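# Copy the cart's three-parcel stack onto the desk

## Task

Take the three parcels stacked on the cart and build the same stack on the desk, keeping their bottom-to-top order. Afterward open the gripper and move the robot away. The robot must not topple or be left leaning. The stack has to stand on its own; if it only stays up because the robot supports it, the goal is not met.

## Robot and tools

ROBOT. TidyBot++: a wheeled base (0.54 m long, 0.50 m wide, 0.38 m tall, four powered casters) carrying one seven-joint arm with a two-finger gripper. There is only one arm, so every command is a single set of values. The shoulder sits 0.12 m ahead of the base centre and 0.68 m above the floor. Cameras: base_camera (pinhole, 644x364, on the front of the base) and wrist_camera (fisheye, 644x476, looking along the hand). Loose objects may occasionally get nudged by something other than the robot.

FRAMES. Base frame: origin on the floor below the base centre, x forward, y left, z up. hand_pose is in this frame and marks the spot between the finger pads; its own z axis runs out along the fingers and its y axis is the closing direction. It can be off by 1-2 cm, so trust the images. The odometry frame is the base frame where the scene began. base_odometry counts wheel rotation only, so slipping shows up as travel, and it drifts a few cm and degrees over many moves. Heading is positive to the left, range -3.142 to 3.142. base_tilt is in degrees, positive when leaning forward or right, with a fixed bias near 1 degree.

execute_actions. Arguments: "actions", a list holding one action or none (an empty list just reports state and images), and optional "cameras": names from base_camera, wrist_camera, all. Leaving it out, null or ["all"] gives every camera; [] gives none. The "pictures" line gives the image order. An action can have:
- "base": exactly one key, each a relative move counted from the base's last reported position. translate_m: metres straight ahead (+) or back, -2 to 2. strafe_m: metres sideways, left +, -2 to 2. rotate_rad: radians turned in place, counter-clockwise from above +, -6.3 to 6.3.
- "joints": absolute target angles in radians. joint_1_rad (swings the whole arm about vertical; + is clockwise from above, opposite to rotate_rad), joint_3_rad, joint_5_rad and joint_7_rad accept any angle and take the shorter direction, so send turns over half a revolution in pieces. joint_2_rad (shoulder) -2.249 to 2.249, joint_4_rad (elbow) -2.579 to 2.579, joint_6_rad (wrist) -2.099 to 2.099. gripper_pos is 0 (open, about 85 mm between pads) to 1 (closed, squeezing ~100 N per finger); gap is roughly 85 x (1 - gripper_pos) mm. With the hand down, joint_7_rad = 1.57 puts the fingers opening toward the robot's left and right.
- "speeds": optional lower top speeds for this action: translate_m and strafe_m 0.05-0.5 m/s, rotate_rad 0.1-1.57 rad/s (default is the top value).
Base and joint motions start together but may finish at different times. A base move needing over 8.667 s is rejected; no action runs past 15 s. A bad key or value rejects the whole call with no motion. Anything left out of an action may still be driving toward an earlier target.

wait: "seconds" 0 to 10; sends nothing new, returns state and images.
zoom_image: "camera" plus "region" [x0, y0, x1, y1] in pixels of that camera's latest full image, at most 504x504.
read_manual: only licence text; moves nothing.
finished_scene: "scene" number; ends the scene for good and reports success. Call it only when the stack stands alone and the robot is clear.

ARM GEOMETRY. Upper arm 0.42 m, forearm 0.31 m, hand 0.31 m to the hand point. With joint_1_rad = 0, joint_3_rad = 3.14, joint_5_rad = 0 the arm stays in the base's x-z plane. Tilt from vertical (forward +): upper arm = joint_2_rad, forearm = joint_2_rad - joint_4_rad, hand = that minus joint_6_rad. Forward reach from the shoulder is the sum of length x sin(tilt), height is the sum of length x cos(tilt). A downward hand reaches at most about 0.94 m above the floor, and only near the base. The arm starts folded, hand down, poking 0.08 m past the base front, elbow up to 1.15 m high. Closed fingertips extend about 20 mm beyond the hand point.

RESULT LINES. base_status / joint_status: "done" (reached; for the base it only means the wheels turned enough), "off_target" (stopped short, may still push), "contact_stop" or "time_out" (target dropped, holds in place), "not_followed" with "joint command not followed" and "cause:" (targets withheld because arm parts would collide; they may be retried later), "limit_stop_at_motor_heat". For the gripper at 1: "done" means empty, "off_target" means something is held at the reported value. on_its_own lists motion you did not command. motor_effort gives percent of maximum (+ toward higher angle), peak in brackets, both noisy. Also watch for ARM HIT, torque warnings/faults, MOTOR HOT and OVER-TEMPERATURE FAULT.

ERRORS AND CORRECTION. Friction leaves joints slightly off even when "done"; resending the same target does nothing. To fix, command each joint its previous command plus (wanted - read). A held load makes the arm sag; never command a loaded joint to its read angle, as it will sink further.

AVOID. Driving the base while the arm is snagged above about 0.8 m (risk of tipping); sideways force on a raised hand; a blocked base, which keeps shoving and may still say "done". Torque sensor limits: 104.5 N m for joints 1-4 (warning 56.7), 51.3 N m for 5-7 (warning 29.4); reaching one freezes the arm and gripper for 10 s. Holding loads heats motors (warning at 60 C, fault at 75 C, when the arm sinks). Dropping, slamming or hard pushing on parcels or furniture counts against you. No check stops the arm striking the base. While you think, the robot keeps holding the last command.

Each tool is called after ">>>" as a command line: name --argument value for each argument, lists and objects as JSON in quotes; but a table of rows of numbers goes row by row, as --pt "numbers of a row", without its own name.

## Session

>>> execute_actions --actions '[]'

Scene clock: 0.00 s.
base_odometry: x=+0.000 y=+0.000 heading=+0.000 (m, m, rad; odometry frame)
base_tilt: forward=-0.5 right=+0.3 (deg)
base_status: not commanded
joint_positions: joint_1_rad=+0.039 joint_2_rad=-0.371 joint_3_rad=+3.188 joint_4_rad=-2.520 joint_5_rad=+0.009 joint_6_rad=-0.887 joint_7_rad=+1.531 gripper_pos=+0.000
joint_status: not commanded
motor_effort: joint_1_rad=-1 joint_2_rad=-1 joint_3_rad=+0 joint_4_rad=+15 joint_5_rad=+0 joint_6_rad=+3 joint_7_rad=+1 (%)
hand_pose: x=+0.2626 y=-0.0111 z=+0.5928 quat_wxyz=(-0.004, +0.997, -0.059, +0.053) (m; base frame)
pictures: base_camera, wrist_camera
Images, in order (width x height): base_camera 644x364, wrist_camera 644x476.

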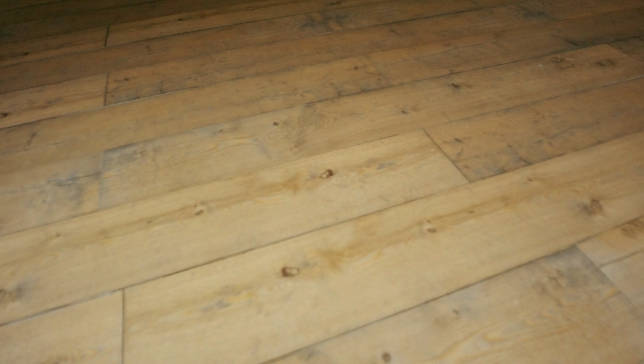

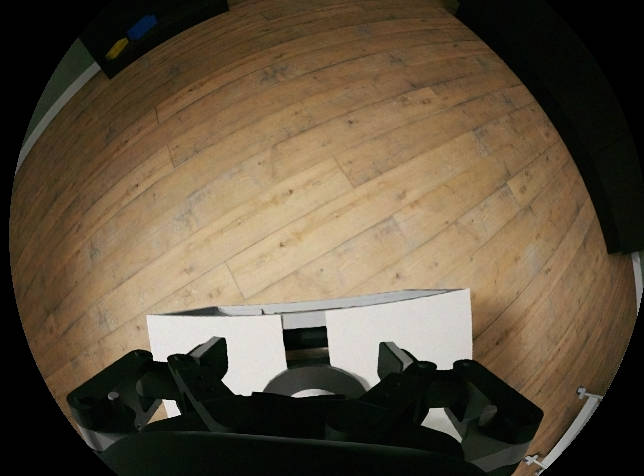

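>>> execute_actions --actions '[{"joints":{"joint_6_rad":0.3}}]' --cameras '["wrist_camera"]'

>>> execute_actions --actions '[{"base":{"rotate_rad":-2.0}}]'

>>> execute_actions --actions '[{"base":{"rotate_rad":-2.0}}]'

Scene clock: 1.77 s.
base_odometry: x=+0.000 y=+0.000 heading=+0.000 (m, m, rad; odometry frame)
base_tilt: forward=-0.5 right=+0.3 (deg)
base_status: not commanded
joint_positions: joint_1_rad=+0.039 joint_2_rad=-0.371 joint_3_rad=+3.188 joint_4_rad=-2.519 joint_5_rad=+0.009 joint_6_rad=+0.285 joint_7_rad=+1.531 gripper_pos=+0.000
joint_status: all done
motor_effort: joint_1_rad=-1(1) joint_2_rad=-5(5) joint_3_rad=+0(0) joint_4_rad=+20(20) joint_5_rad=+0(1) joint_6_rad=+11(11) joint_7_rad=+1(0) (%)
hand_pose: x=+0.5272 y=-0.0338 z=+0.8131 quat_wxyz=(+0.008, +0.801, -0.050, +0.597) (m; base frame)
pictures: wrist_camera
Images, in order (width x height): wrist_camera 644x476.

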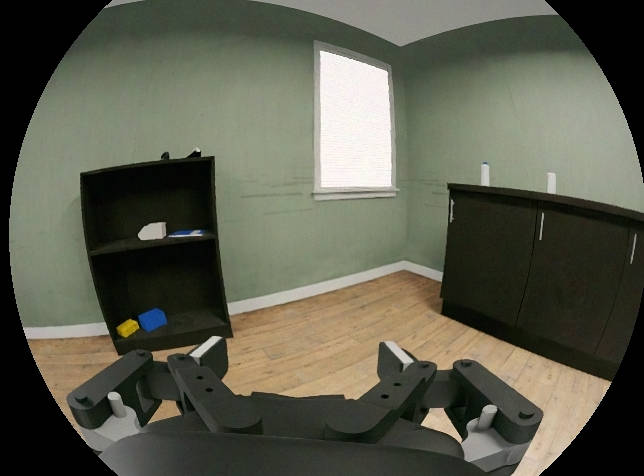

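Scene clock: 4.33 s.
base_odometry: x=+0.000 y=+0.000 heading=-1.999 (m, m, rad; odometry frame)
base_tilt: forward=-0.5 right=+0.3 (deg)
base_status: done
joint_positions: joint_1_rad=+0.039 joint_2_rad=-0.371 joint_3_rad=+3.188 joint_4_rad=-2.519 joint_5_rad=+0.009 joint_6_rad=+0.285 joint_7_rad=+1.531 gripper_pos=+0.000
joint_status: not commanded
motor_effort: joint_1_rad=+0(1) joint_2_rad=-5(6) joint_3_rad=+0(1) joint_4_rad=+20(20) joint_5_rad=+0(0) joint_6_rad=+12(11) joint_7_rad=+0(0) (%)
hand_pose: x=+0.5272 y=-0.0338 z=+0.8131 quat_wxyz=(+0.008, +0.801, -0.050, +0.597) (m; base frame)
pictures: base_camera, wrist_camera
Images, in order (width x height): base_camera 644x364, wrist_camera 644x476.

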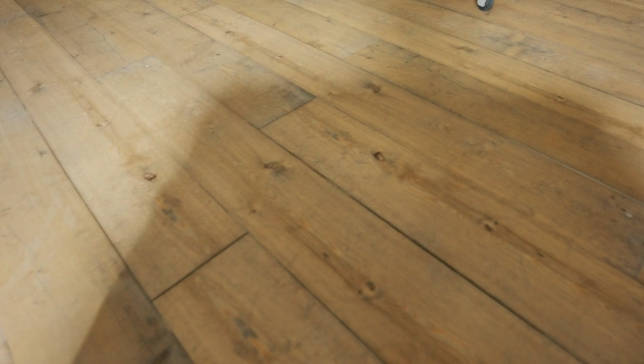

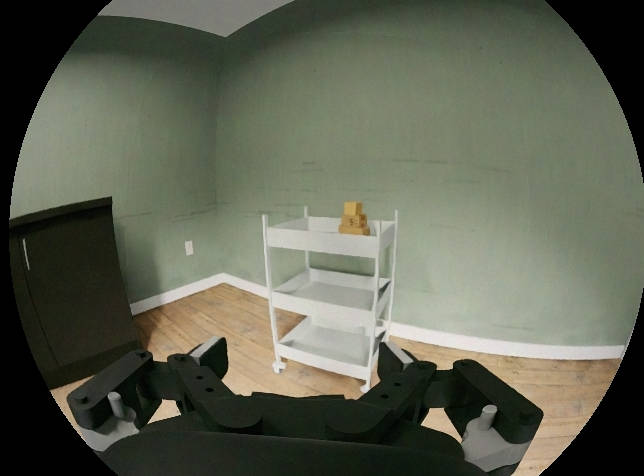

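Scene clock: 6.90 s.
base_odometry: x=+0.000 y=+0.000 heading=+2.285 (m, m, rad; odometry frame)
base_tilt: forward=-0.4 right=+0.2 (deg)
base_status: done
joint_positions: joint_1_rad=+0.039 joint_2_rad=-0.371 joint_3_rad=+3.188 joint_4_rad=-2.519 joint_5_rad=+0.009 joint_6_rad=+0.285 joint_7_rad=+1.531 gripper_pos=+0.000
joint_status: not commanded
motor_effort: joint_1_rad=-1(1) joint_2_rad=-5(6) joint_3_rad=+0(1) joint_4_rad=+19(20) joint_5_rad=+0(1) joint_6_rad=+11(12) joint_7_rad=+0(1) (%)
hand_pose: x=+0.5272 y=-0.0338 z=+0.8131 quat_wxyz=(+0.008, +0.801, -0.050, +0.597) (m; base frame)
pictures: base_camera, wrist_camera
Images, in order (width x height): base_camera 644x364, wrist_camera 644x476.

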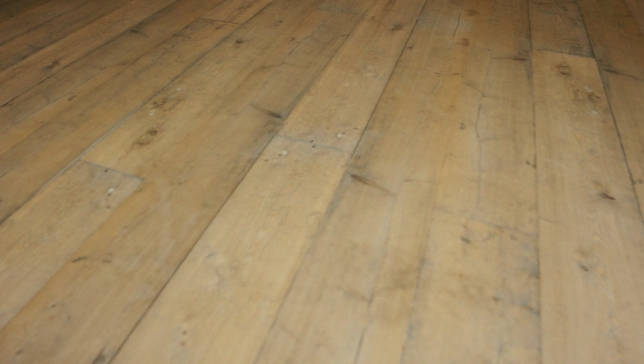

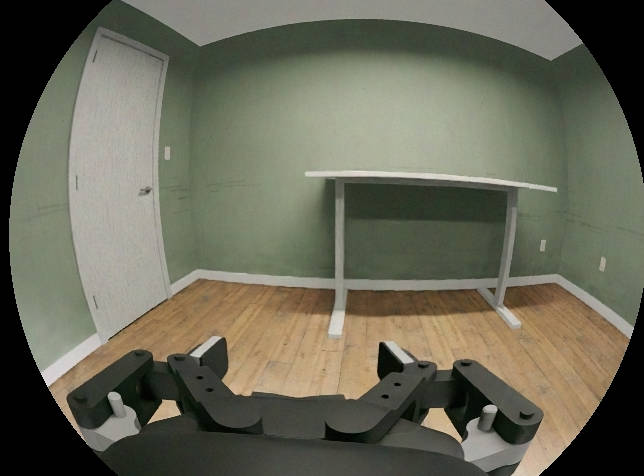

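>>> execute_actions --actions '[{"base":{"rotate_rad":1.19}}]' --cameras '[]'

>>> execute_actions --actions '[{"base":{"strafe_m":0.98},"joints":{"joint_1_rad":0,"joint_3_rad":3.14,"joint_2_rad":-0.3,"joint_4_rad":-2.0,"joint_6_rad":-0.5,"joint_7_rad":1.57}}]' --cameras '[]'

>>> execute_actions --actions '[{"base":{"translate_m":0.3}}]'

Scene clock: 9.90 s.
base_odometry: x=+0.000 y=+0.000 heading=-2.809 (m, m, rad; odometry frame)
base_tilt: forward=-0.5 right=+0.3 (deg)
base_status: done
joint_positions: joint_1_rad=+0.039 joint_2_rad=-0.371 joint_3_rad=+3.187 joint_4_rad=-2.519 joint_5_rad=+0.009 joint_6_rad=+0.285 joint_7_rad=+1.531 gripper_pos=+0.000
joint_status: not commanded
motor_effort: joint_1_rad=+0(1) joint_2_rad=-5(5) joint_3_rad=+0(1) joint_4_rad=+19(19) joint_5_rad=+0(0) joint_6_rad=+11(11) joint_7_rad=+1(1) (%)
hand_pose: x=+0.5272 y=-0.0335 z=+0.8131 quat_wxyz=(+0.007, +0.801, -0.049, +0.597) (m; base frame)
pictures: none
No camera images: the call's "cameras" was empty. Leave "cameras" out to get every camera's image.

Scene clock: 13.20 s.
base_odometry: x=+0.321 y=-0.926 heading=-2.808 (m, m, rad; odometry frame)
base_tilt: forward=-0.4 right=+0.3 (deg)
base_status: done
joint_positions: joint_1_rad=+0.011 joint_2_rad=-0.314 joint_3_rad=+3.149 joint_4_rad=-2.009 joint_5_rad=+0.009 joint_6_rad=-0.465 joint_7_rad=+1.532 gripper_pos=+0.000
joint_status: all done
motor_effort: joint_1_rad=+0(2) joint_2_rad=-9(9) joint_3_rad=+1(2) joint_4_rad=+21(21) joint_5_rad=+0(0) joint_6_rad=+10(11) joint_7_rad=+1(0) (%)
hand_pose: x=+0.5597 y=-0.0083 z=+0.8696 quat_wxyz=(-0.002, +0.882, -0.023, +0.471) (m; base frame)
pictures: none
No camera images: the call's "cameras" was empty. Leave "cameras" out to get every camera's image.

Scene clock: 15.03 s.
base_odometry: x=+0.038 y=-1.025 heading=-2.808 (m, m, rad; odometry frame)
base_tilt: forward=-0.4 right=+0.3 (deg)
base_status: done
joint_positions: joint_1_rad=+0.011 joint_2_rad=-0.299 joint_3_rad=+3.149 joint_4_rad=-2.007 joint_5_rad=+0.009 joint_6_rad=-0.467 joint_7_rad=+1.532 gripper_pos=+0.000
joint_status: not commanded
motor_effort: joint_1_rad=-1(1) joint_2_rad=-8(11) joint_3_rad=+0(1) joint_4_rad=+21(22) joint_5_rad=-1(0) joint_6_rad=+9(10) joint_7_rad=+0(0) (%)
hand_pose: x=+0.5626 y=-0.0083 z=+0.8637 quat_wxyz=(-0.002, +0.885, -0.023, +0.464) (m; base frame)
pictures: base_camera, wrist_camera
Images, in order (width x height): base_camera 644x364, wrist_camera 644x476.

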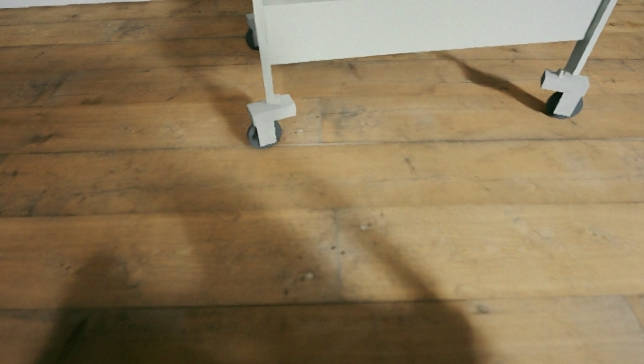

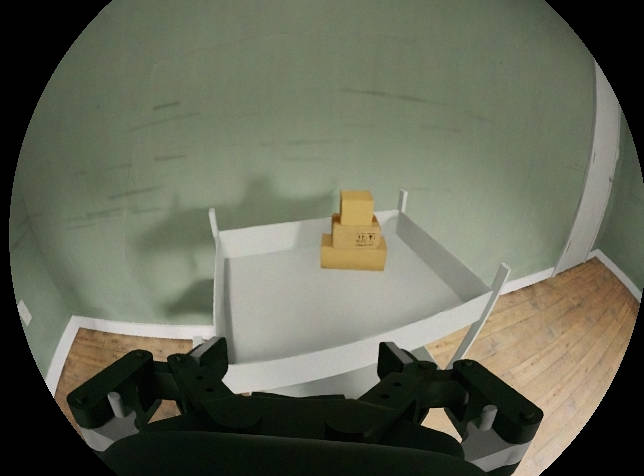

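>>> execute_actions --actions '[{"base":{"strafe_m":-0.05},"joints":{"joint_2_rad":0.2,"joint_4_rad":-1.1,"joint_6_rad":-1.75,"joint_7_rad":1.61}}]' --cameras '[]'

>>> execute_actions --actions '[{"base":{"translate_m":0.3}}]'

Scene clock: 17.93 s.
base_odometry: x=+0.021 y=-0.977 heading=-2.807 (m, m, rad; odometry frame)
base_tilt: forward=-0.4 right=+0.2 (deg)
base_status: done
joint_positions: joint_1_rad=+0.011 joint_2_rad=+0.190 joint_3_rad=+3.147 joint_4_rad=-1.110 joint_5_rad=+0.009 joint_6_rad=-1.716 joint_7_rad=+1.572 gripper_pos=+0.000
joint_status: all done
motor_effort: joint_1_rad=-1(2) joint_2_rad=-22(23) joint_3_rad=+0(2) joint_4_rad=+17(22) joint_5_rad=-1(1) joint_6_rad=+4(10) joint_7_rad=+0(1) (%)
hand_pose: x=+0.5403 y=-0.0079 z=+0.8701 quat_wxyz=(+0.005, +0.998, -0.008, +0.063) (m; base frame)
pictures: none
No camera images: the call's "cameras" was empty. Leave "cameras" out to get every camera's image.

Scene clock: 19.83 s.
base_odometry: x=-0.262 y=-1.075 heading=-2.808 (m, m, rad; odometry frame)
base_tilt: forward=-0.4 right=+0.3 (deg)
base_status: done
joint_positions: joint_1_rad=+0.010 joint_2_rad=+0.204 joint_3_rad=+3.147 joint_4_rad=-1.109 joint_5_rad=+0.009 joint_6_rad=-1.718 joint_7_rad=+1.572 gripper_pos=+0.000
joint_status: not commanded
motor_effort: joint_1_rad=-1(0) joint_2_rad=-22(26) joint_3_rad=+0(0) joint_4_rad=+17(18) joint_5_rad=+0(0) joint_6_rad=+3(4) joint_7_rad=+1(1) (%)
hand_pose: x=+0.5428 y=-0.0079 z=+0.8647 quat_wxyz=(+0.005, +0.998, -0.008, +0.056) (m; base frame)
pictures: base_camera, wrist_camera
Images, in order (width x height): base_camera 644x364, wrist_camera 644x476.

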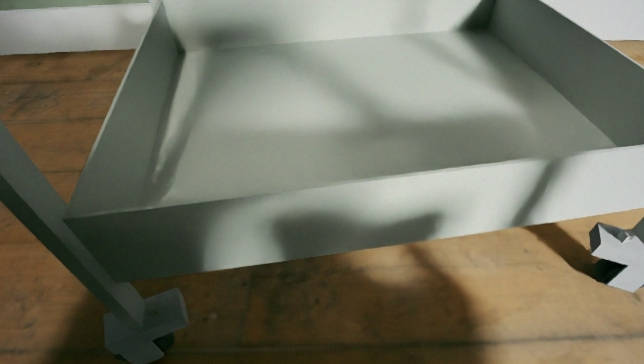

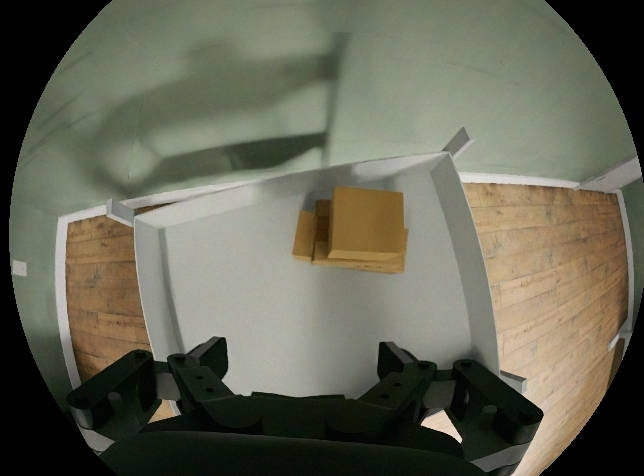

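>>> execute_actions --actions '[{"base":{"strafe_m":0.95}}]' --cameras '[]'

>>> execute_actions --actions '[{"base":{"rotate_rad":-1.57},"joints":{"joint_2_rad":0.2,"joint_4_rad":-1.91,"joint_6_rad":0.15}}]' --cameras '[]'

>>> execute_actions --actions '[{"base":{"strafe_m":0.55}}]'

Scene clock: 27.37 s.
base_odometry: x=+0.029 y=-1.977 heading=-2.815 (m, m, rad; odometry frame)
base_tilt: forward=-0.4 right=+0.3 (deg)
base_status: strafe_m time_out (by the wheels' count: +0.948 of +0.950)
joint_positions: joint_1_rad=-0.005 joint_2_rad=+0.202 joint_3_rad=+3.138 joint_4_rad=-1.105 joint_5_rad=+0.007 joint_6_rad=-1.725 joint_7_rad=+1.573 gripper_pos=+0.000
joint_status: not commanded
motor_effort: joint_1_rad=-1(13) joint_2_rad=-23(47) joint_3_rad=+0(8) joint_4_rad=+17(21) joint_5_rad=+0(5) joint_6_rad=+3(6) joint_7_rad=+0(1) (%)
hand_pose: x=+0.5411 y=+0.0026 z=+0.8665 quat_wxyz=(+0.003, +0.998, +0.005, +0.055) (m; base frame)
pictures: none
No camera images: the call's "cameras" was empty. Leave "cameras" out to get every camera's image.

not run: a stop came earlier in this reply.

not run: a stop came earlier in this reply.

>>> execute_actions --actions '[{"base":{"strafe_m":-0.08},"joints":{"joint_6_rad":-1.0}}]'

Scene clock: 28.83 s.
base_odometry: x=+0.004 y=-1.901 heading=-2.814 (m, m, rad; odometry frame)
base_tilt: forward=-0.5 right=+0.2 (deg)
base_status: done
joint_positions: joint_1_rad=-0.001 joint_2_rad=+0.202 joint_3_rad=+3.138 joint_4_rad=-1.102 joint_5_rad=+0.007 joint_6_rad=-1.015 joint_7_rad=+1.573 gripper_pos=+0.000
joint_status: all done
motor_effort: joint_1_rad=-1(3) joint_2_rad=-26(28) joint_3_rad=-1(2) joint_4_rad=+20(21) joint_5_rad=+0(1) joint_6_rad=+9(9) joint_7_rad=+1(1) (%)
hand_pose: x=+0.7348 y=+0.0024 z=+0.9650 quat_wxyz=(+0.003, +0.917, +0.004, +0.400) (m; base frame)
pictures: base_camera, wrist_camera
Images, in order (width x height): base_camera 644x364, wrist_camera 644x476.

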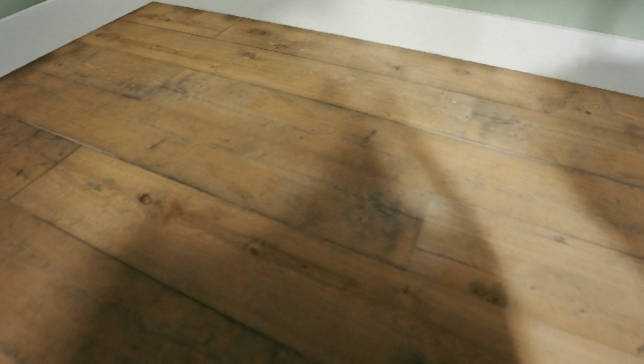

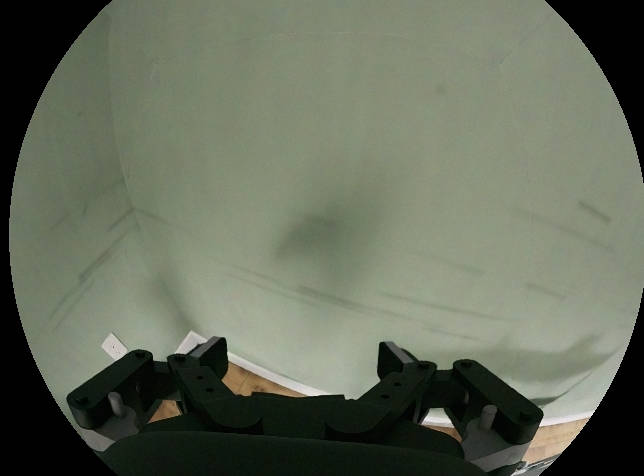

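>>> execute_actions --actions '[{"joints":{"joint_2_rad":-0.35,"joint_4_rad":-2.0,"joint_6_rad":-0.6},"base":{"translate_m":0.15}}]' --cameras '[]'

>>> execute_actions --actions '[{"base":{"rotate_rad":-1.0},"speeds":{"rotate_rad":0.8}}]'

Scene clock: 31.93 s.
base_odometry: x=-0.139 y=-1.949 heading=-2.815 (m, m, rad; odometry frame)
base_tilt: forward=-0.5 right=+0.3 (deg)
base_status: done
joint_positions: joint_1_rad=-0.001 joint_2_rad=-0.340 joint_3_rad=+3.138 joint_4_rad=-1.992 joint_5_rad=+0.007 joint_6_rad=-0.637 joint_7_rad=+1.573 gripper_pos=+0.000
joint_status: all done
motor_effort: joint_1_rad=-1(1) joint_2_rad=-8(27) joint_3_rad=+0(1) joint_4_rad=+21(22) joint_5_rad=+0(1) joint_6_rad=+10(10) joint_7_rad=+0(1) (%)
hand_pose: x=+0.5263 y=+0.0023 z=+0.8479 quat_wxyz=(+0.003, +0.911, +0.005, +0.413) (m; base frame)
pictures: none
No camera images: the call's "cameras" was empty. Leave "cameras" out to get every camera's image.

Scene clock: 34.00 s.
base_odometry: x=-0.139 y=-1.949 heading=+2.469 (m, m, rad; odometry frame)
base_tilt: forward=-0.4 right=+0.2 (deg)
base_status: done
joint_positions: joint_1_rad=-0.001 joint_2_rad=-0.340 joint_3_rad=+3.138 joint_4_rad=-1.992 joint_5_rad=+0.007 joint_6_rad=-0.635 joint_7_rad=+1.573 gripper_pos=+0.000
joint_status: not commanded
motor_effort: joint_1_rad=-1(1) joint_2_rad=-7(8) joint_3_rad=+0(2) joint_4_rad=+21(21) joint_5_rad=+0(1) joint_6_rad=+9(9) joint_7_rad=+0(0) (%)
hand_pose: x=+0.5266 y=+0.0022 z=+0.8483 quat_wxyz=(+0.003, +0.910, +0.005, +0.414) (m; base frame)
pictures: base_camera, wrist_camera
Images, in order (width x height): base_camera 644x364, wrist_camera 644x476.

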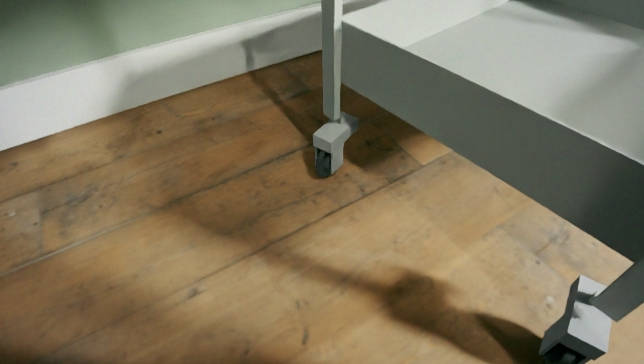

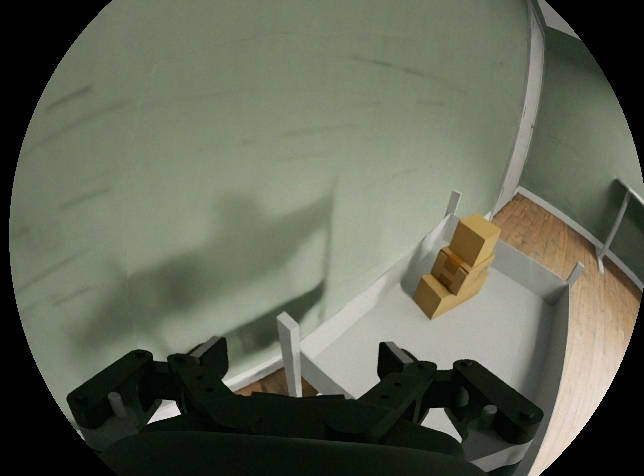

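>>> execute_actions --actions '[{"base":{"strafe_m":0.12}}]' --cameras '[]'

>>> execute_actions --actions '[{"base":{"rotate_rad":-0.98},"speeds":{"rotate_rad":0.8}}]' --cameras '[]'

>>> execute_actions --actions '[{"base":{"strafe_m":0.25}}]'

Scene clock: 36.03 s.
base_odometry: x=-0.214 y=-2.044 heading=+2.469 (m, m, rad; odometry frame)
base_tilt: forward=-0.5 right=+0.3 (deg)
base_status: done
joint_positions: joint_1_rad=-0.001 joint_2_rad=-0.340 joint_3_rad=+3.137 joint_4_rad=-1.992 joint_5_rad=+0.007 joint_6_rad=-0.635 joint_7_rad=+1.573 gripper_pos=+0.000
joint_status: not commanded
motor_effort: joint_1_rad=+0(2) joint_2_rad=-7(8) joint_3_rad=+0(2) joint_4_rad=+21(21) joint_5_rad=+0(1) joint_6_rad=+9(9) joint_7_rad=+0(0) (%)
hand_pose: x=+0.5266 y=+0.0026 z=+0.8483 quat_wxyz=(+0.003, +0.910, +0.006, +0.414) (m; base frame)
pictures: none
No camera images: the call's "cameras" was empty. Leave "cameras" out to get every camera's image.

Scene clock: 38.07 s.
base_odometry: x=-0.214 y=-2.043 heading=+1.489 (m, m, rad; odometry frame)
base_tilt: forward=-0.5 right=+0.2 (deg)
base_status: done
joint_positions: joint_1_rad=-0.001 joint_2_rad=-0.340 joint_3_rad=+3.137 joint_4_rad=-1.992 joint_5_rad=+0.007 joint_6_rad=-0.635 joint_7_rad=+1.573 gripper_pos=+0.000
joint_status: not commanded
motor_effort: joint_1_rad=-1(0) joint_2_rad=-7(8) joint_3_rad=+0(2) joint_4_rad=+21(21) joint_5_rad=+0(0) joint_6_rad=+9(9) joint_7_rad=+0(1) (%)
hand_pose: x=+0.5266 y=+0.0025 z=+0.8483 quat_wxyz=(+0.003, +0.910, +0.006, +0.414) (m; base frame)
pictures: none
No camera images: the call's "cameras" was empty. Leave "cameras" out to get every camera's image.

Scene clock: 39.83 s.
base_odometry: x=-0.463 y=-2.023 heading=+1.489 (m, m, rad; odometry frame)
base_tilt: forward=-0.4 right=+0.3 (deg)
base_status: done
joint_positions: joint_1_rad=-0.001 joint_2_rad=-0.340 joint_3_rad=+3.137 joint_4_rad=-1.992 joint_5_rad=+0.007 joint_6_rad=-0.635 joint_7_rad=+1.573 gripper_pos=+0.000
joint_status: not commanded
motor_effort: joint_1_rad=+0(2) joint_2_rad=-7(8) joint_3_rad=+1(2) joint_4_rad=+21(21) joint_5_rad=+0(1) joint_6_rad=+9(9) joint_7_rad=+0(1) (%)
hand_pose: x=+0.5266 y=+0.0026 z=+0.8483 quat_wxyz=(+0.003, +0.910, +0.006, +0.414) (m; base frame)
pictures: base_camera, wrist_camera
Images, in order (width x height): base_camera 644x364, wrist_camera 644x476.

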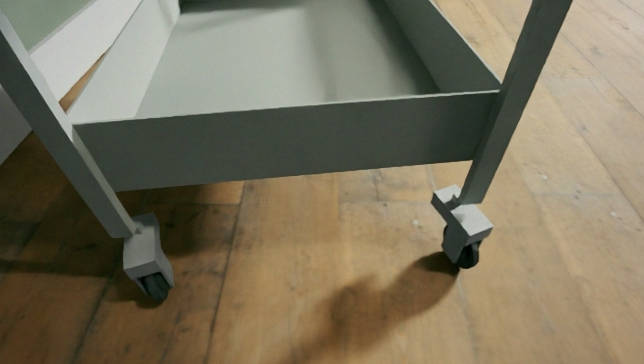

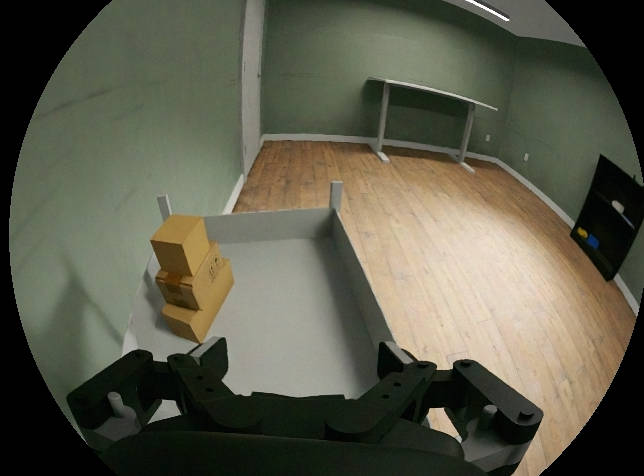

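>>> execute_actions --actions '[{"base":{"translate_m":0.1},"joints":{"joint_1_rad":2.0,"joint_6_rad":-1.0}}]' --cameras '["wrist_camera"]'

Scene clock: 44.13 s.
base_odometry: x=-0.455 y=-1.923 heading=+1.489 (m, m, rad; odometry frame)
base_tilt: forward=-0.4 right=+0.2 (deg)
base_status: done
joint_positions: joint_1_rad=+1.988 joint_2_rad=-0.342 joint_3_rad=+3.137 joint_4_rad=-1.993 joint_5_rad=+0.007 joint_6_rad=-0.964 joint_7_rad=+1.573 gripper_pos=+0.000
joint_status: all done
motor_effort: joint_1_rad=-1(0) joint_2_rad=-6(10) joint_3_rad=+0(1) joint_4_rad=+20(22) joint_5_rad=+0(1) joint_6_rad=+7(10) joint_7_rad=+0(1) (%)
hand_pose: x=-0.0132 y=-0.3011 z=+0.7841 quat_wxyz=(+0.221, +0.530, -0.807, +0.139) (m; base frame)
pictures: wrist_camera
Images, in order (width x height): wrist_camera 644x476.

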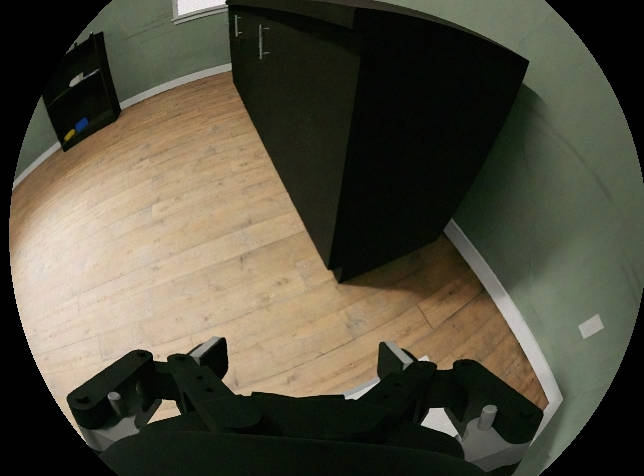

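>>> execute_actions --actions '[{"base":{"translate_m":-0.09},"joints":{"joint_1_rad":0,"joint_6_rad":-0.6}}]' --cameras '[]'

>>> execute_actions --actions '[{"base":{"strafe_m":-0.2}}]' --cameras '[]'

>>> execute_actions --actions '[{"base":{"rotate_rad":-0.82},"speeds":{"rotate_rad":0.8}}]'

Scene clock: 47.80 s.
base_odometry: x=-0.462 y=-2.013 heading=+1.489 (m, m, rad; odometry frame)
base_tilt: forward=-0.5 right=+0.3 (deg)
base_status: done
joint_positions: joint_1_rad=+0.012 joint_2_rad=-0.343 joint_3_rad=+3.138 joint_4_rad=-1.993 joint_5_rad=+0.007 joint_6_rad=-0.636 joint_7_rad=+1.573 gripper_pos=+0.000
joint_status: all done
motor_effort: joint_1_rad=-1(2) joint_2_rad=-7(7) joint_3_rad=+0(2) joint_4_rad=+21(21) joint_5_rad=+0(1) joint_6_rad=+9(9) joint_7_rad=+0(1) (%)
hand_pose: x=+0.5257 y=-0.0033 z=+0.8493 quat_wxyz=(+0.006, +0.910, -0.001, +0.415) (m; base frame)
pictures: none
No camera images: the call's "cameras" was empty. Leave "cameras" out to get every camera's image.

Scene clock: 49.47 s.
base_odometry: x=-0.263 y=-2.029 heading=+1.489 (m, m, rad; odometry frame)
base_tilt: forward=-0.4 right=+0.3 (deg)
base_status: done
joint_positions: joint_1_rad=+0.010 joint_2_rad=-0.344 joint_3_rad=+3.141 joint_4_rad=-1.993 joint_5_rad=+0.007 joint_6_rad=-0.634 joint_7_rad=+1.573 gripper_pos=+0.000
joint_status: not commanded
motor_effort: joint_1_rad=-1(2) joint_2_rad=-7(8) joint_3_rad=+0(2) joint_4_rad=+21(21) joint_5_rad=+0(1) joint_6_rad=+9(9) joint_7_rad=+0(1) (%)
hand_pose: x=+0.5261 y=-0.0040 z=+0.8498 quat_wxyz=(+0.006, +0.909, -0.002, +0.416) (m; base frame)
pictures: none
No camera images: the call's "cameras" was empty. Leave "cameras" out to get every camera's image.

Scene clock: 51.30 s.
base_odometry: x=-0.263 y=-2.029 heading=+0.670 (m, m, rad; odometry frame)
base_tilt: forward=-0.5 right=+0.3 (deg)
base_status: done
joint_positions: joint_1_rad=+0.009 joint_2_rad=-0.344 joint_3_rad=+3.141 joint_4_rad=-1.993 joint_5_rad=+0.007 joint_6_rad=-0.634 joint_7_rad=+1.573 gripper_pos=+0.000
joint_status: not commanded
motor_effort: joint_1_rad=-1(0) joint_2_rad=-7(8) joint_3_rad=+1(2) joint_4_rad=+21(22) joint_5_rad=+0(0) joint_6_rad=+10(9) joint_7_rad=+1(0) (%)
hand_pose: x=+0.5261 y=-0.0033 z=+0.8498 quat_wxyz=(+0.005, +0.909, -0.001, +0.416) (m; base frame)
pictures: base_camera, wrist_camera
Images, in order (width x height): base_camera 644x364, wrist_camera 644x476.

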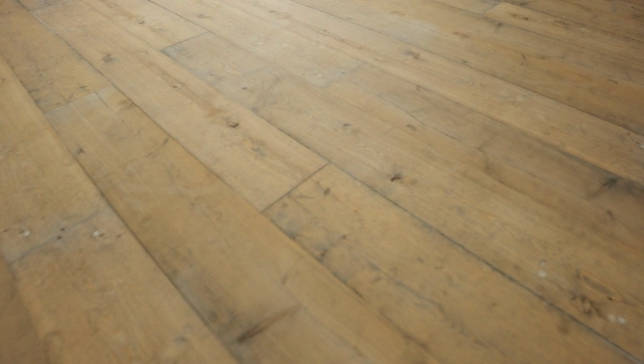

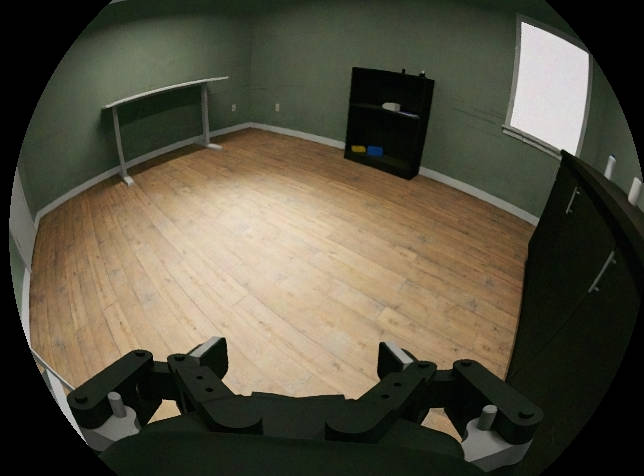

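>>> execute_actions --actions '[{"base":{"translate_m":0.6},"speeds":{"translate_m":0.3}}]' --cameras '[]'

>>> execute_actions --actions '[{"base":{"rotate_rad":0.82}}]' --cameras '[]'

>>> execute_actions --actions '[{"base":{"translate_m":1.0}}]' --cameras '[]'

>>> execute_actions --actions '[{"base":{"rotate_rad":2.89}}]' --cameras '[]'

>>> execute_actions --actions '[{"base":{"strafe_m":-0.55}}]'

Scene clock: 55.07 s.
base_odometry: x=+0.208 y=-1.657 heading=+0.669 (m, m, rad; odometry frame)
base_tilt: forward=-0.4 right=+0.3 (deg)
base_status: done
joint_positions: joint_1_rad=+0.009 joint_2_rad=-0.347 joint_3_rad=+3.141 joint_4_rad=-1.993 joint_5_rad=+0.007 joint_6_rad=-0.632 joint_7_rad=+1.573 gripper_pos=+0.000
joint_status: not commanded
motor_effort: joint_1_rad=-1(0) joint_2_rad=-7(10) joint_3_rad=+0(1) joint_4_rad=+21(22) joint_5_rad=+0(0) joint_6_rad=+9(10) joint_7_rad=+0(0) (%)
hand_pose: x=+0.5258 y=-0.0033 z=+0.8515 quat_wxyz=(+0.005, +0.908, -0.001, +0.418) (m; base frame)
pictures: none
No camera images: the call's "cameras" was empty. Leave "cameras" out to get every camera's image.

Scene clock: 56.80 s.
base_odometry: x=+0.208 y=-1.657 heading=+1.488 (m, m, rad; odometry frame)
base_tilt: forward=-0.4 right=+0.3 (deg)
base_status: done
joint_positions: joint_1_rad=+0.005 joint_2_rad=-0.347 joint_3_rad=+3.140 joint_4_rad=-1.993 joint_5_rad=+0.007 joint_6_rad=-0.632 joint_7_rad=+1.573 gripper_pos=+0.000
joint_status: not commanded
motor_effort: joint_1_rad=-1(2) joint_2_rad=-7(8) joint_3_rad=+1(2) joint_4_rad=+21(21) joint_5_rad=+0(1) joint_6_rad=+9(9) joint_7_rad=+1(1) (%)
hand_pose: x=+0.5258 y=-0.0013 z=+0.8515 quat_wxyz=(+0.005, +0.908, +0.001, +0.418) (m; base frame)
pictures: none
No camera images: the call's "cameras" was empty. Leave "cameras" out to get every camera's image.

Scene clock: 60.10 s.
base_odometry: x=+0.290 y=-0.660 heading=+1.489 (m, m, rad; odometry frame)
base_tilt: forward=-0.5 right=+0.3 (deg)
base_status: done
joint_positions: joint_1_rad=+0.005 joint_2_rad=-0.348 joint_3_rad=+3.140 joint_4_rad=-1.994 joint_5_rad=+0.007 joint_6_rad=-0.631 joint_7_rad=+1.573 gripper_pos=+0.000
joint_status: not commanded
motor_effort: joint_1_rad=-1(1) joint_2_rad=-7(10) joint_3_rad=+0(1) joint_4_rad=+21(22) joint_5_rad=+0(1) joint_6_rad=+9(9) joint_7_rad=+0(0) (%)
hand_pose: x=+0.5259 y=-0.0013 z=+0.8521 quat_wxyz=(+0.005, +0.908, +0.001, +0.419) (m; base frame)
pictures: none
No camera images: the call's "cameras" was empty. Leave "cameras" out to get every camera's image.

Scene clock: 63.23 s.
base_odometry: x=+0.290 y=-0.660 heading=-1.905 (m, m, rad; odometry frame)
base_tilt: forward=-0.4 right=+0.3 (deg)
base_status: done
joint_positions: joint_1_rad=+0.005 joint_2_rad=-0.348 joint_3_rad=+3.140 joint_4_rad=-1.994 joint_5_rad=+0.007 joint_6_rad=-0.631 joint_7_rad=+1.573 gripper_pos=+0.000
joint_status: not commanded
motor_effort: joint_1_rad=+0(2) joint_2_rad=-7(8) joint_3_rad=+0(1) joint_4_rad=+21(21) joint_5_rad=+0(1) joint_6_rad=+9(9) joint_7_rad=+1(0) (%)
hand_pose: x=+0.5259 y=-0.0013 z=+0.8521 quat_wxyz=(+0.005, +0.908, +0.001, +0.419) (m; base frame)
pictures: none
No camera images: the call's "cameras" was empty. Leave "cameras" out to get every camera's image.

Scene clock: 65.70 s.
base_odometry: x=-0.230 y=-0.480 heading=-1.905 (m, m, rad; odometry frame)
base_tilt: forward=-0.4 right=+0.3 (deg)
base_status: done
joint_positions: joint_1_rad=+0.005 joint_2_rad=-0.348 joint_3_rad=+3.140 joint_4_rad=-1.994 joint_5_rad=+0.007 joint_6_rad=-0.631 joint_7_rad=+1.573 gripper_pos=+0.000
joint_status: not commanded
motor_effort: joint_1_rad=+0(0) joint_2_rad=-7(8) joint_3_rad=+0(2) joint_4_rad=+21(21) joint_5_rad=-1(0) joint_6_rad=+9(9) joint_7_rad=+0(1) (%)
hand_pose: x=+0.5259 y=-0.0014 z=+0.8521 quat_wxyz=(+0.005, +0.908, +0.001, +0.419) (m; base frame)
pictures: base_camera, wrist_camera
Images, in order (width x height): base_camera 644x364, wrist_camera 644x476.

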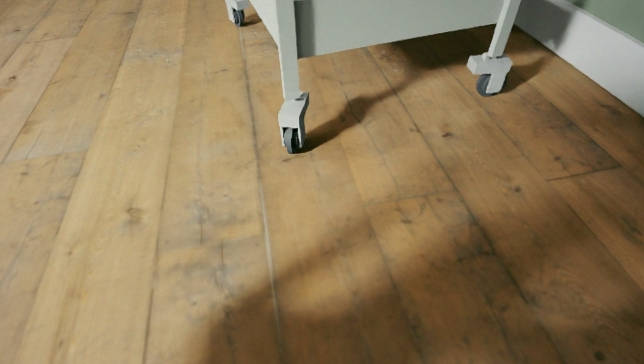

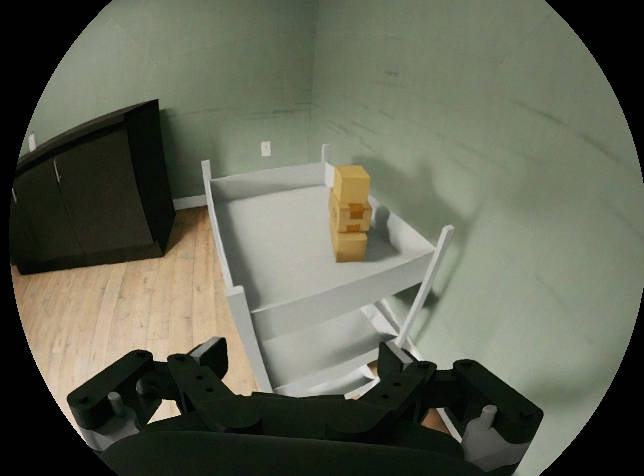

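>>> execute_actions --actions '[{"base":{"strafe_m":-0.04},"joints":{"joint_2_rad":0.06,"joint_4_rad":-1.98,"joint_6_rad":-0.3}}]' --cameras '[]'

>>> execute_actions --actions '[{"base":{"translate_m":0.08}}]' --cameras '["wrist_camera"]'

Scene clock: 68.07 s.
base_odometry: x=-0.268 y=-0.467 heading=-1.904 (m, m, rad; odometry frame)
base_tilt: forward=-0.4 right=+0.3 (deg)
base_status: done
joint_positions: joint_1_rad=+0.005 joint_2_rad=+0.059 joint_3_rad=+3.141 joint_4_rad=-1.992 joint_5_rad=+0.007 joint_6_rad=-0.336 joint_7_rad=+1.573 gripper_pos=+0.000
joint_status: all done
motor_effort: joint_1_rad=-1(0) joint_2_rad=-19(21) joint_3_rad=+0(2) joint_4_rad=+19(21) joint_5_rad=-1(1) joint_6_rad=+8(9) joint_7_rad=+1(0) (%)
hand_pose: x=+0.6359 y=-0.0019 z=+0.7297 quat_wxyz=(+0.004, +0.930, +0.002, +0.368) (m; base frame)
pictures: none
No camera images: the call's "cameras" was empty. Leave "cameras" out to get every camera's image.

Scene clock: 69.20 s.
base_odometry: x=-0.294 y=-0.543 heading=-1.904 (m, m, rad; odometry frame)
base_tilt: forward=-0.5 right=+0.3 (deg)
base_status: done
joint_positions: joint_1_rad=+0.005 joint_2_rad=+0.064 joint_3_rad=+3.142 joint_4_rad=-1.981 joint_5_rad=+0.007 joint_6_rad=-0.333 joint_7_rad=+1.576 gripper_pos=+0.000
joint_status: not commanded
motor_effort: joint_1_rad=+0(4) joint_2_rad=-19(22) joint_3_rad=+0(3) joint_4_rad=+19(25) joint_5_rad=+0(2) joint_6_rad=+9(20) joint_7_rad=+0(1) (%)
hand_pose: x=+0.6410 y=-0.0021 z=+0.7332 quat_wxyz=(+0.004, +0.928, +0.003, +0.373) (m; base frame)
pictures: wrist_camera
Images, in order (width x height): wrist_camera 644x476.

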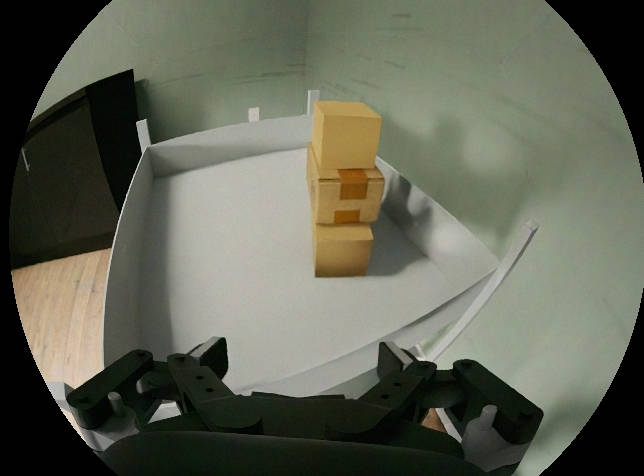

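>>> execute_actions --actions '[{"base":{"strafe_m":-0.035},"joints":{"joint_2_rad":0.04}}]' --cameras '[]'

>>> execute_actions --actions '[{"base":{"translate_m":0.08},"speeds":{"translate_m":0.1}}]' --cameras '["wrist_camera"]'

>>> execute_actions --actions '[{"joints":{"joint_2_rad":0.13,"joint_4_rad":-2.1,"joint_6_rad":-0.1}}]' --cameras '["wrist_camera"]'

Scene clock: 71.37 s.
base_odometry: x=-0.327 y=-0.532 heading=-1.904 (m, m, rad; odometry frame)
base_tilt: forward=-0.4 right=+0.3 (deg)
base_status: done
joint_positions: joint_1_rad=+0.005 joint_2_rad=+0.048 joint_3_rad=+3.142 joint_4_rad=-1.981 joint_5_rad=+0.007 joint_6_rad=-0.333 joint_7_rad=+1.576 gripper_pos=+0.000
joint_status: all done
motor_effort: joint_1_rad=-1(2) joint_2_rad=-19(21) joint_3_rad=+0(2) joint_4_rad=+19(20) joint_5_rad=+0(0) joint_6_rad=+9(9) joint_7_rad=+0(1) (%)
hand_pose: x=+0.6401 y=-0.0022 z=+0.7418 quat_wxyz=(+0.005, +0.925, +0.003, +0.380) (m; base frame)
pictures: none
No camera images: the call's "cameras" was empty. Leave "cameras" out to get every camera's image.

Scene clock: 72.70 s.
base_odometry: x=-0.354 y=-0.608 heading=-1.904 (m, m, rad; odometry frame)
base_tilt: forward=-0.5 right=+0.3 (deg)
base_status: done
joint_positions: joint_1_rad=+0.005 joint_2_rad=+0.043 joint_3_rad=+3.142 joint_4_rad=-1.981 joint_5_rad=+0.007 joint_6_rad=-0.333 joint_7_rad=+1.576 gripper_pos=+0.000
joint_status: not commanded
motor_effort: joint_1_rad=-1(0) joint_2_rad=-19(22) joint_3_rad=+0(1) joint_4_rad=+19(20) joint_5_rad=-1(0) joint_6_rad=+9(9) joint_7_rad=+0(0) (%)
hand_pose: x=+0.6399 y=-0.0022 z=+0.7443 quat_wxyz=(+0.005, +0.924, +0.003, +0.382) (m; base frame)
pictures: wrist_camera
Images, in order (width x height): wrist_camera 644x476.

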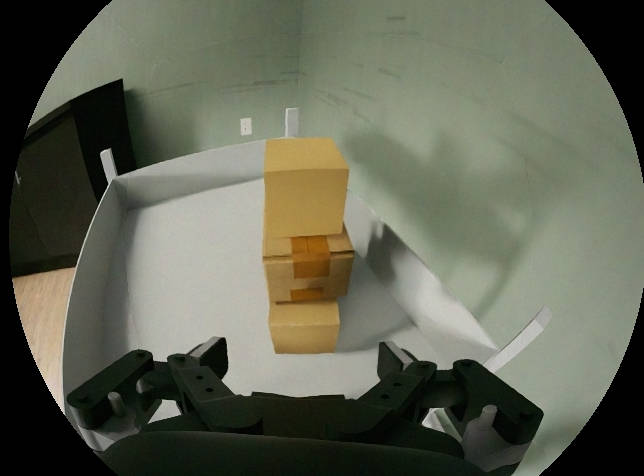

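Scene clock: 73.70 s.
base_odometry: x=-0.354 y=-0.607 heading=-1.904 (m, m, rad; odometry frame)
base_tilt: forward=-0.5 right=+0.3 (deg)
base_status: not commanded
joint_positions: joint_1_rad=+0.005 joint_2_rad=+0.114 joint_3_rad=+3.142 joint_4_rad=-2.079 joint_5_rad=+0.007 joint_6_rad=-0.125 joint_7_rad=+1.580 gripper_pos=+0.000
joint_status: all done
motor_effort: joint_1_rad=+0(2) joint_2_rad=-19(22) joint_3_rad=+1(2) joint_4_rad=+16(20) joint_5_rad=-1(2) joint_6_rad=+8(9) joint_7_rad=+0(2) (%)
hand_pose: x=+0.6508 y=-0.0018 z=+0.7049 quat_wxyz=(+0.005, +0.916, +0.005, +0.400) (m; base frame)
pictures: wrist_camera
Images, in order (width x height): wrist_camera 644x476.

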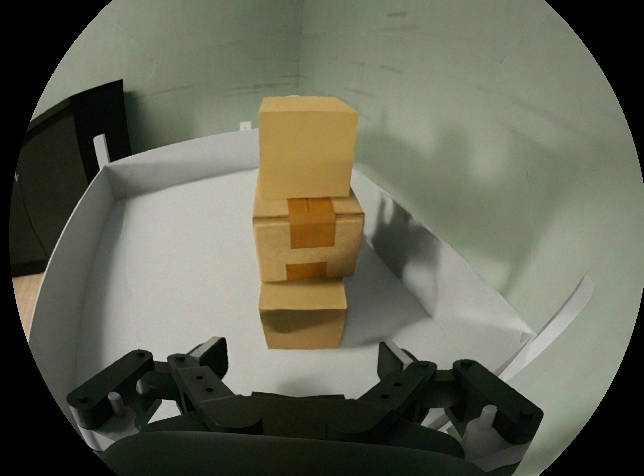

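>>> execute_actions --actions '[{"joints":{"joint_2_rad":0.18,"joint_4_rad":-2.17,"joint_6_rad":0},"base":{"translate_m":0.035},"speeds":{"translate_m":0.05}}]' --cameras '["wrist_camera"]'

Scene clock: 75.33 s.
base_odometry: x=-0.365 y=-0.641 heading=-1.904 (m, m, rad; odometry frame)
base_tilt: forward=-0.4 right=+0.3 (deg)
base_status: done
joint_positions: joint_1_rad=+0.004 joint_2_rad=+0.154 joint_3_rad=+3.142 joint_4_rad=-2.140 joint_5_rad=+0.007 joint_6_rad=-0.015 joint_7_rad=+1.580 gripper_pos=+0.000
joint_status: all done
motor_effort: joint_1_rad=+0(1) joint_2_rad=-16(20) joint_3_rad=+1(1) joint_4_rad=+12(17) joint_5_rad=+0(2) joint_6_rad=+6(9) joint_7_rad=+0(0) (%)
hand_pose: x=+0.6494 y=-0.0012 z=+0.6798 quat_wxyz=(+0.004, +0.915, +0.005, +0.404) (m; base frame)
pictures: wrist_camera
Images, in order (width x height): wrist_camera 644x476.

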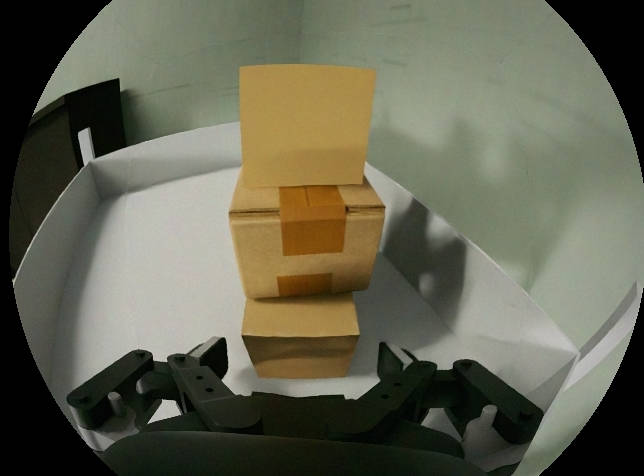

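>>> execute_actions --actions '[{"joints":{"joint_2_rad":0.15,"joint_4_rad":-2.12,"joint_6_rad":-0.13},"base":{"translate_m":0.04},"speeds":{"translate_m":0.05}}]' --cameras '["wrist_camera"]'

Scene clock: 76.90 s.
base_odometry: x=-0.379 y=-0.679 heading=-1.904 (m, m, rad; odometry frame)
base_tilt: forward=-0.5 right=+0.3 (deg)
base_status: done
joint_positions: joint_1_rad=+0.004 joint_2_rad=+0.152 joint_3_rad=+3.142 joint_4_rad=-2.124 joint_5_rad=+0.007 joint_6_rad=-0.096 joint_7_rad=+1.580 gripper_pos=+0.000
joint_status: all done
motor_effort: joint_1_rad=-1(1) joint_2_rad=-20(22) joint_3_rad=+0(1) joint_4_rad=+17(17) joint_5_rad=-1(0) joint_6_rad=+9(9) joint_7_rad=+1(1) (%)
hand_pose: x=+0.6388 y=-0.0013 z=+0.6702 quat_wxyz=(+0.004, +0.927, +0.005, +0.375) (m; base frame)
pictures: wrist_camera
Images, in order (width x height): wrist_camera 644x476.

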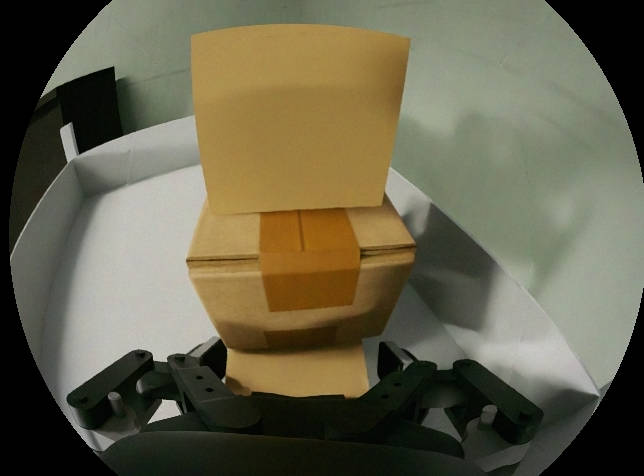

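>>> execute_actions --actions '[{"joints":{"joint_2_rad":0.185}}]' --cameras '[]'

>>> execute_actions --actions '[{"joints":{"gripper_pos":1}}]' --cameras '["wrist_camera"]'

>>> execute_actions --actions '[{"joints":{"joint_2_rad":0.14,"joint_4_rad":-2.07,"joint_6_rad":-0.17}}]' --cameras '["wrist_camera"]'

Scene clock: 78.00 s.
base_odometry: x=-0.379 y=-0.679 heading=-1.904 (m, m, rad; odometry frame)
base_tilt: forward=-0.5 right=+0.3 (deg)
base_status: not commanded
joint_positions: joint_1_rad=+0.004 joint_2_rad=+0.158 joint_3_rad=+3.142 joint_4_rad=-2.118 joint_5_rad=+0.007 joint_6_rad=-0.096 joint_7_rad=+1.580 gripper_pos=+0.000
joint_status: all done
motor_effort: joint_1_rad=-1(0) joint_2_rad=-17(21) joint_3_rad=+0(0) joint_4_rad=+15(17) joint_5_rad=-1(0) joint_6_rad=+8(9) joint_7_rad=+1(1) (%)
hand_pose: x=+0.6411 y=-0.0014 z=+0.6698 quat_wxyz=(+0.004, +0.927, +0.005, +0.375) (m; base frame)
pictures: none
No camera images: the call's "cameras" was empty. Leave "cameras" out to get every camera's image.

Scene clock: 79.10 s.
base_odometry: x=-0.379 y=-0.679 heading=-1.904 (m, m, rad; odometry frame)
base_tilt: forward=-0.5 right=+0.3 (deg)
base_status: not commanded
joint_positions: joint_1_rad=+0.004 joint_2_rad=+0.153 joint_3_rad=+3.143 joint_4_rad=-2.102 joint_5_rad=+0.007 joint_6_rad=-0.096 joint_7_rad=+1.580 gripper_pos=+0.411
joint_status: gripper_pos off_target (ended at +0.411, target +1.000)
motor_effort: joint_1_rad=-1(5) joint_2_rad=-16(20) joint_3_rad=-1(4) joint_4_rad=+15(17) joint_5_rad=-1(1) joint_6_rad=+8(9) joint_7_rad=+0(0) (%)
hand_pose: x=+0.6478 y=-0.0015 z=+0.6798 quat_wxyz=(+0.005, +0.923, +0.005, +0.385) (m; base frame)
pictures: wrist_camera
Images, in order (width x height): wrist_camera 644x476.

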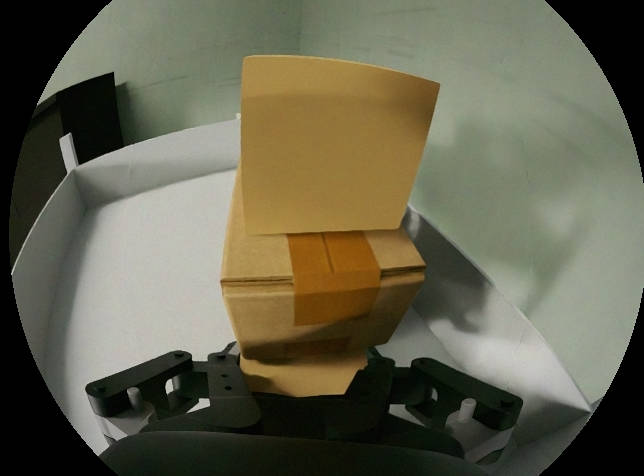

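Scene clock: 79.83 s.
base_odometry: x=-0.379 y=-0.679 heading=-1.904 (m, m, rad; odometry frame)
base_tilt: forward=-0.5 right=+0.2 (deg)
base_status: not commanded
joint_positions: joint_1_rad=+0.004 joint_2_rad=+0.151 joint_3_rad=+3.143 joint_4_rad=-2.081 joint_5_rad=+0.007 joint_6_rad=-0.136 joint_7_rad=+1.580 gripper_pos=+0.411
joint_status: all done
motor_effort: joint_1_rad=-1(1) joint_2_rad=-21(22) joint_3_rad=+0(1) joint_4_rad=+17(18) joint_5_rad=+0(1) joint_6_rad=+9(10) joint_7_rad=+1(0) (%)
hand_pose: x=+0.6478 y=-0.0016 z=+0.6817 quat_wxyz=(+0.005, +0.926, +0.005, +0.377) (m; base frame)
pictures: wrist_camera
Images, in order (width x height): wrist_camera 644x476.

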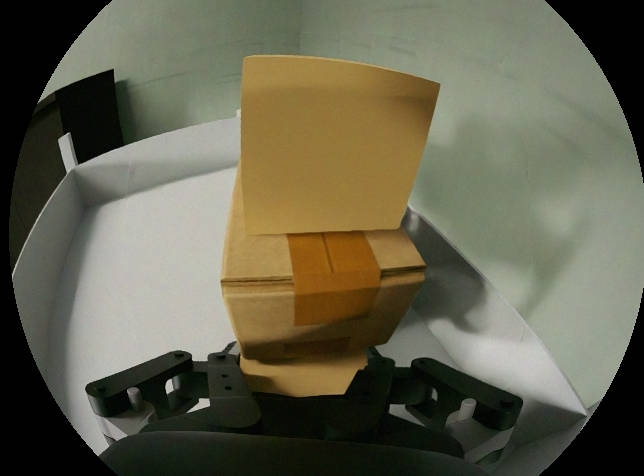

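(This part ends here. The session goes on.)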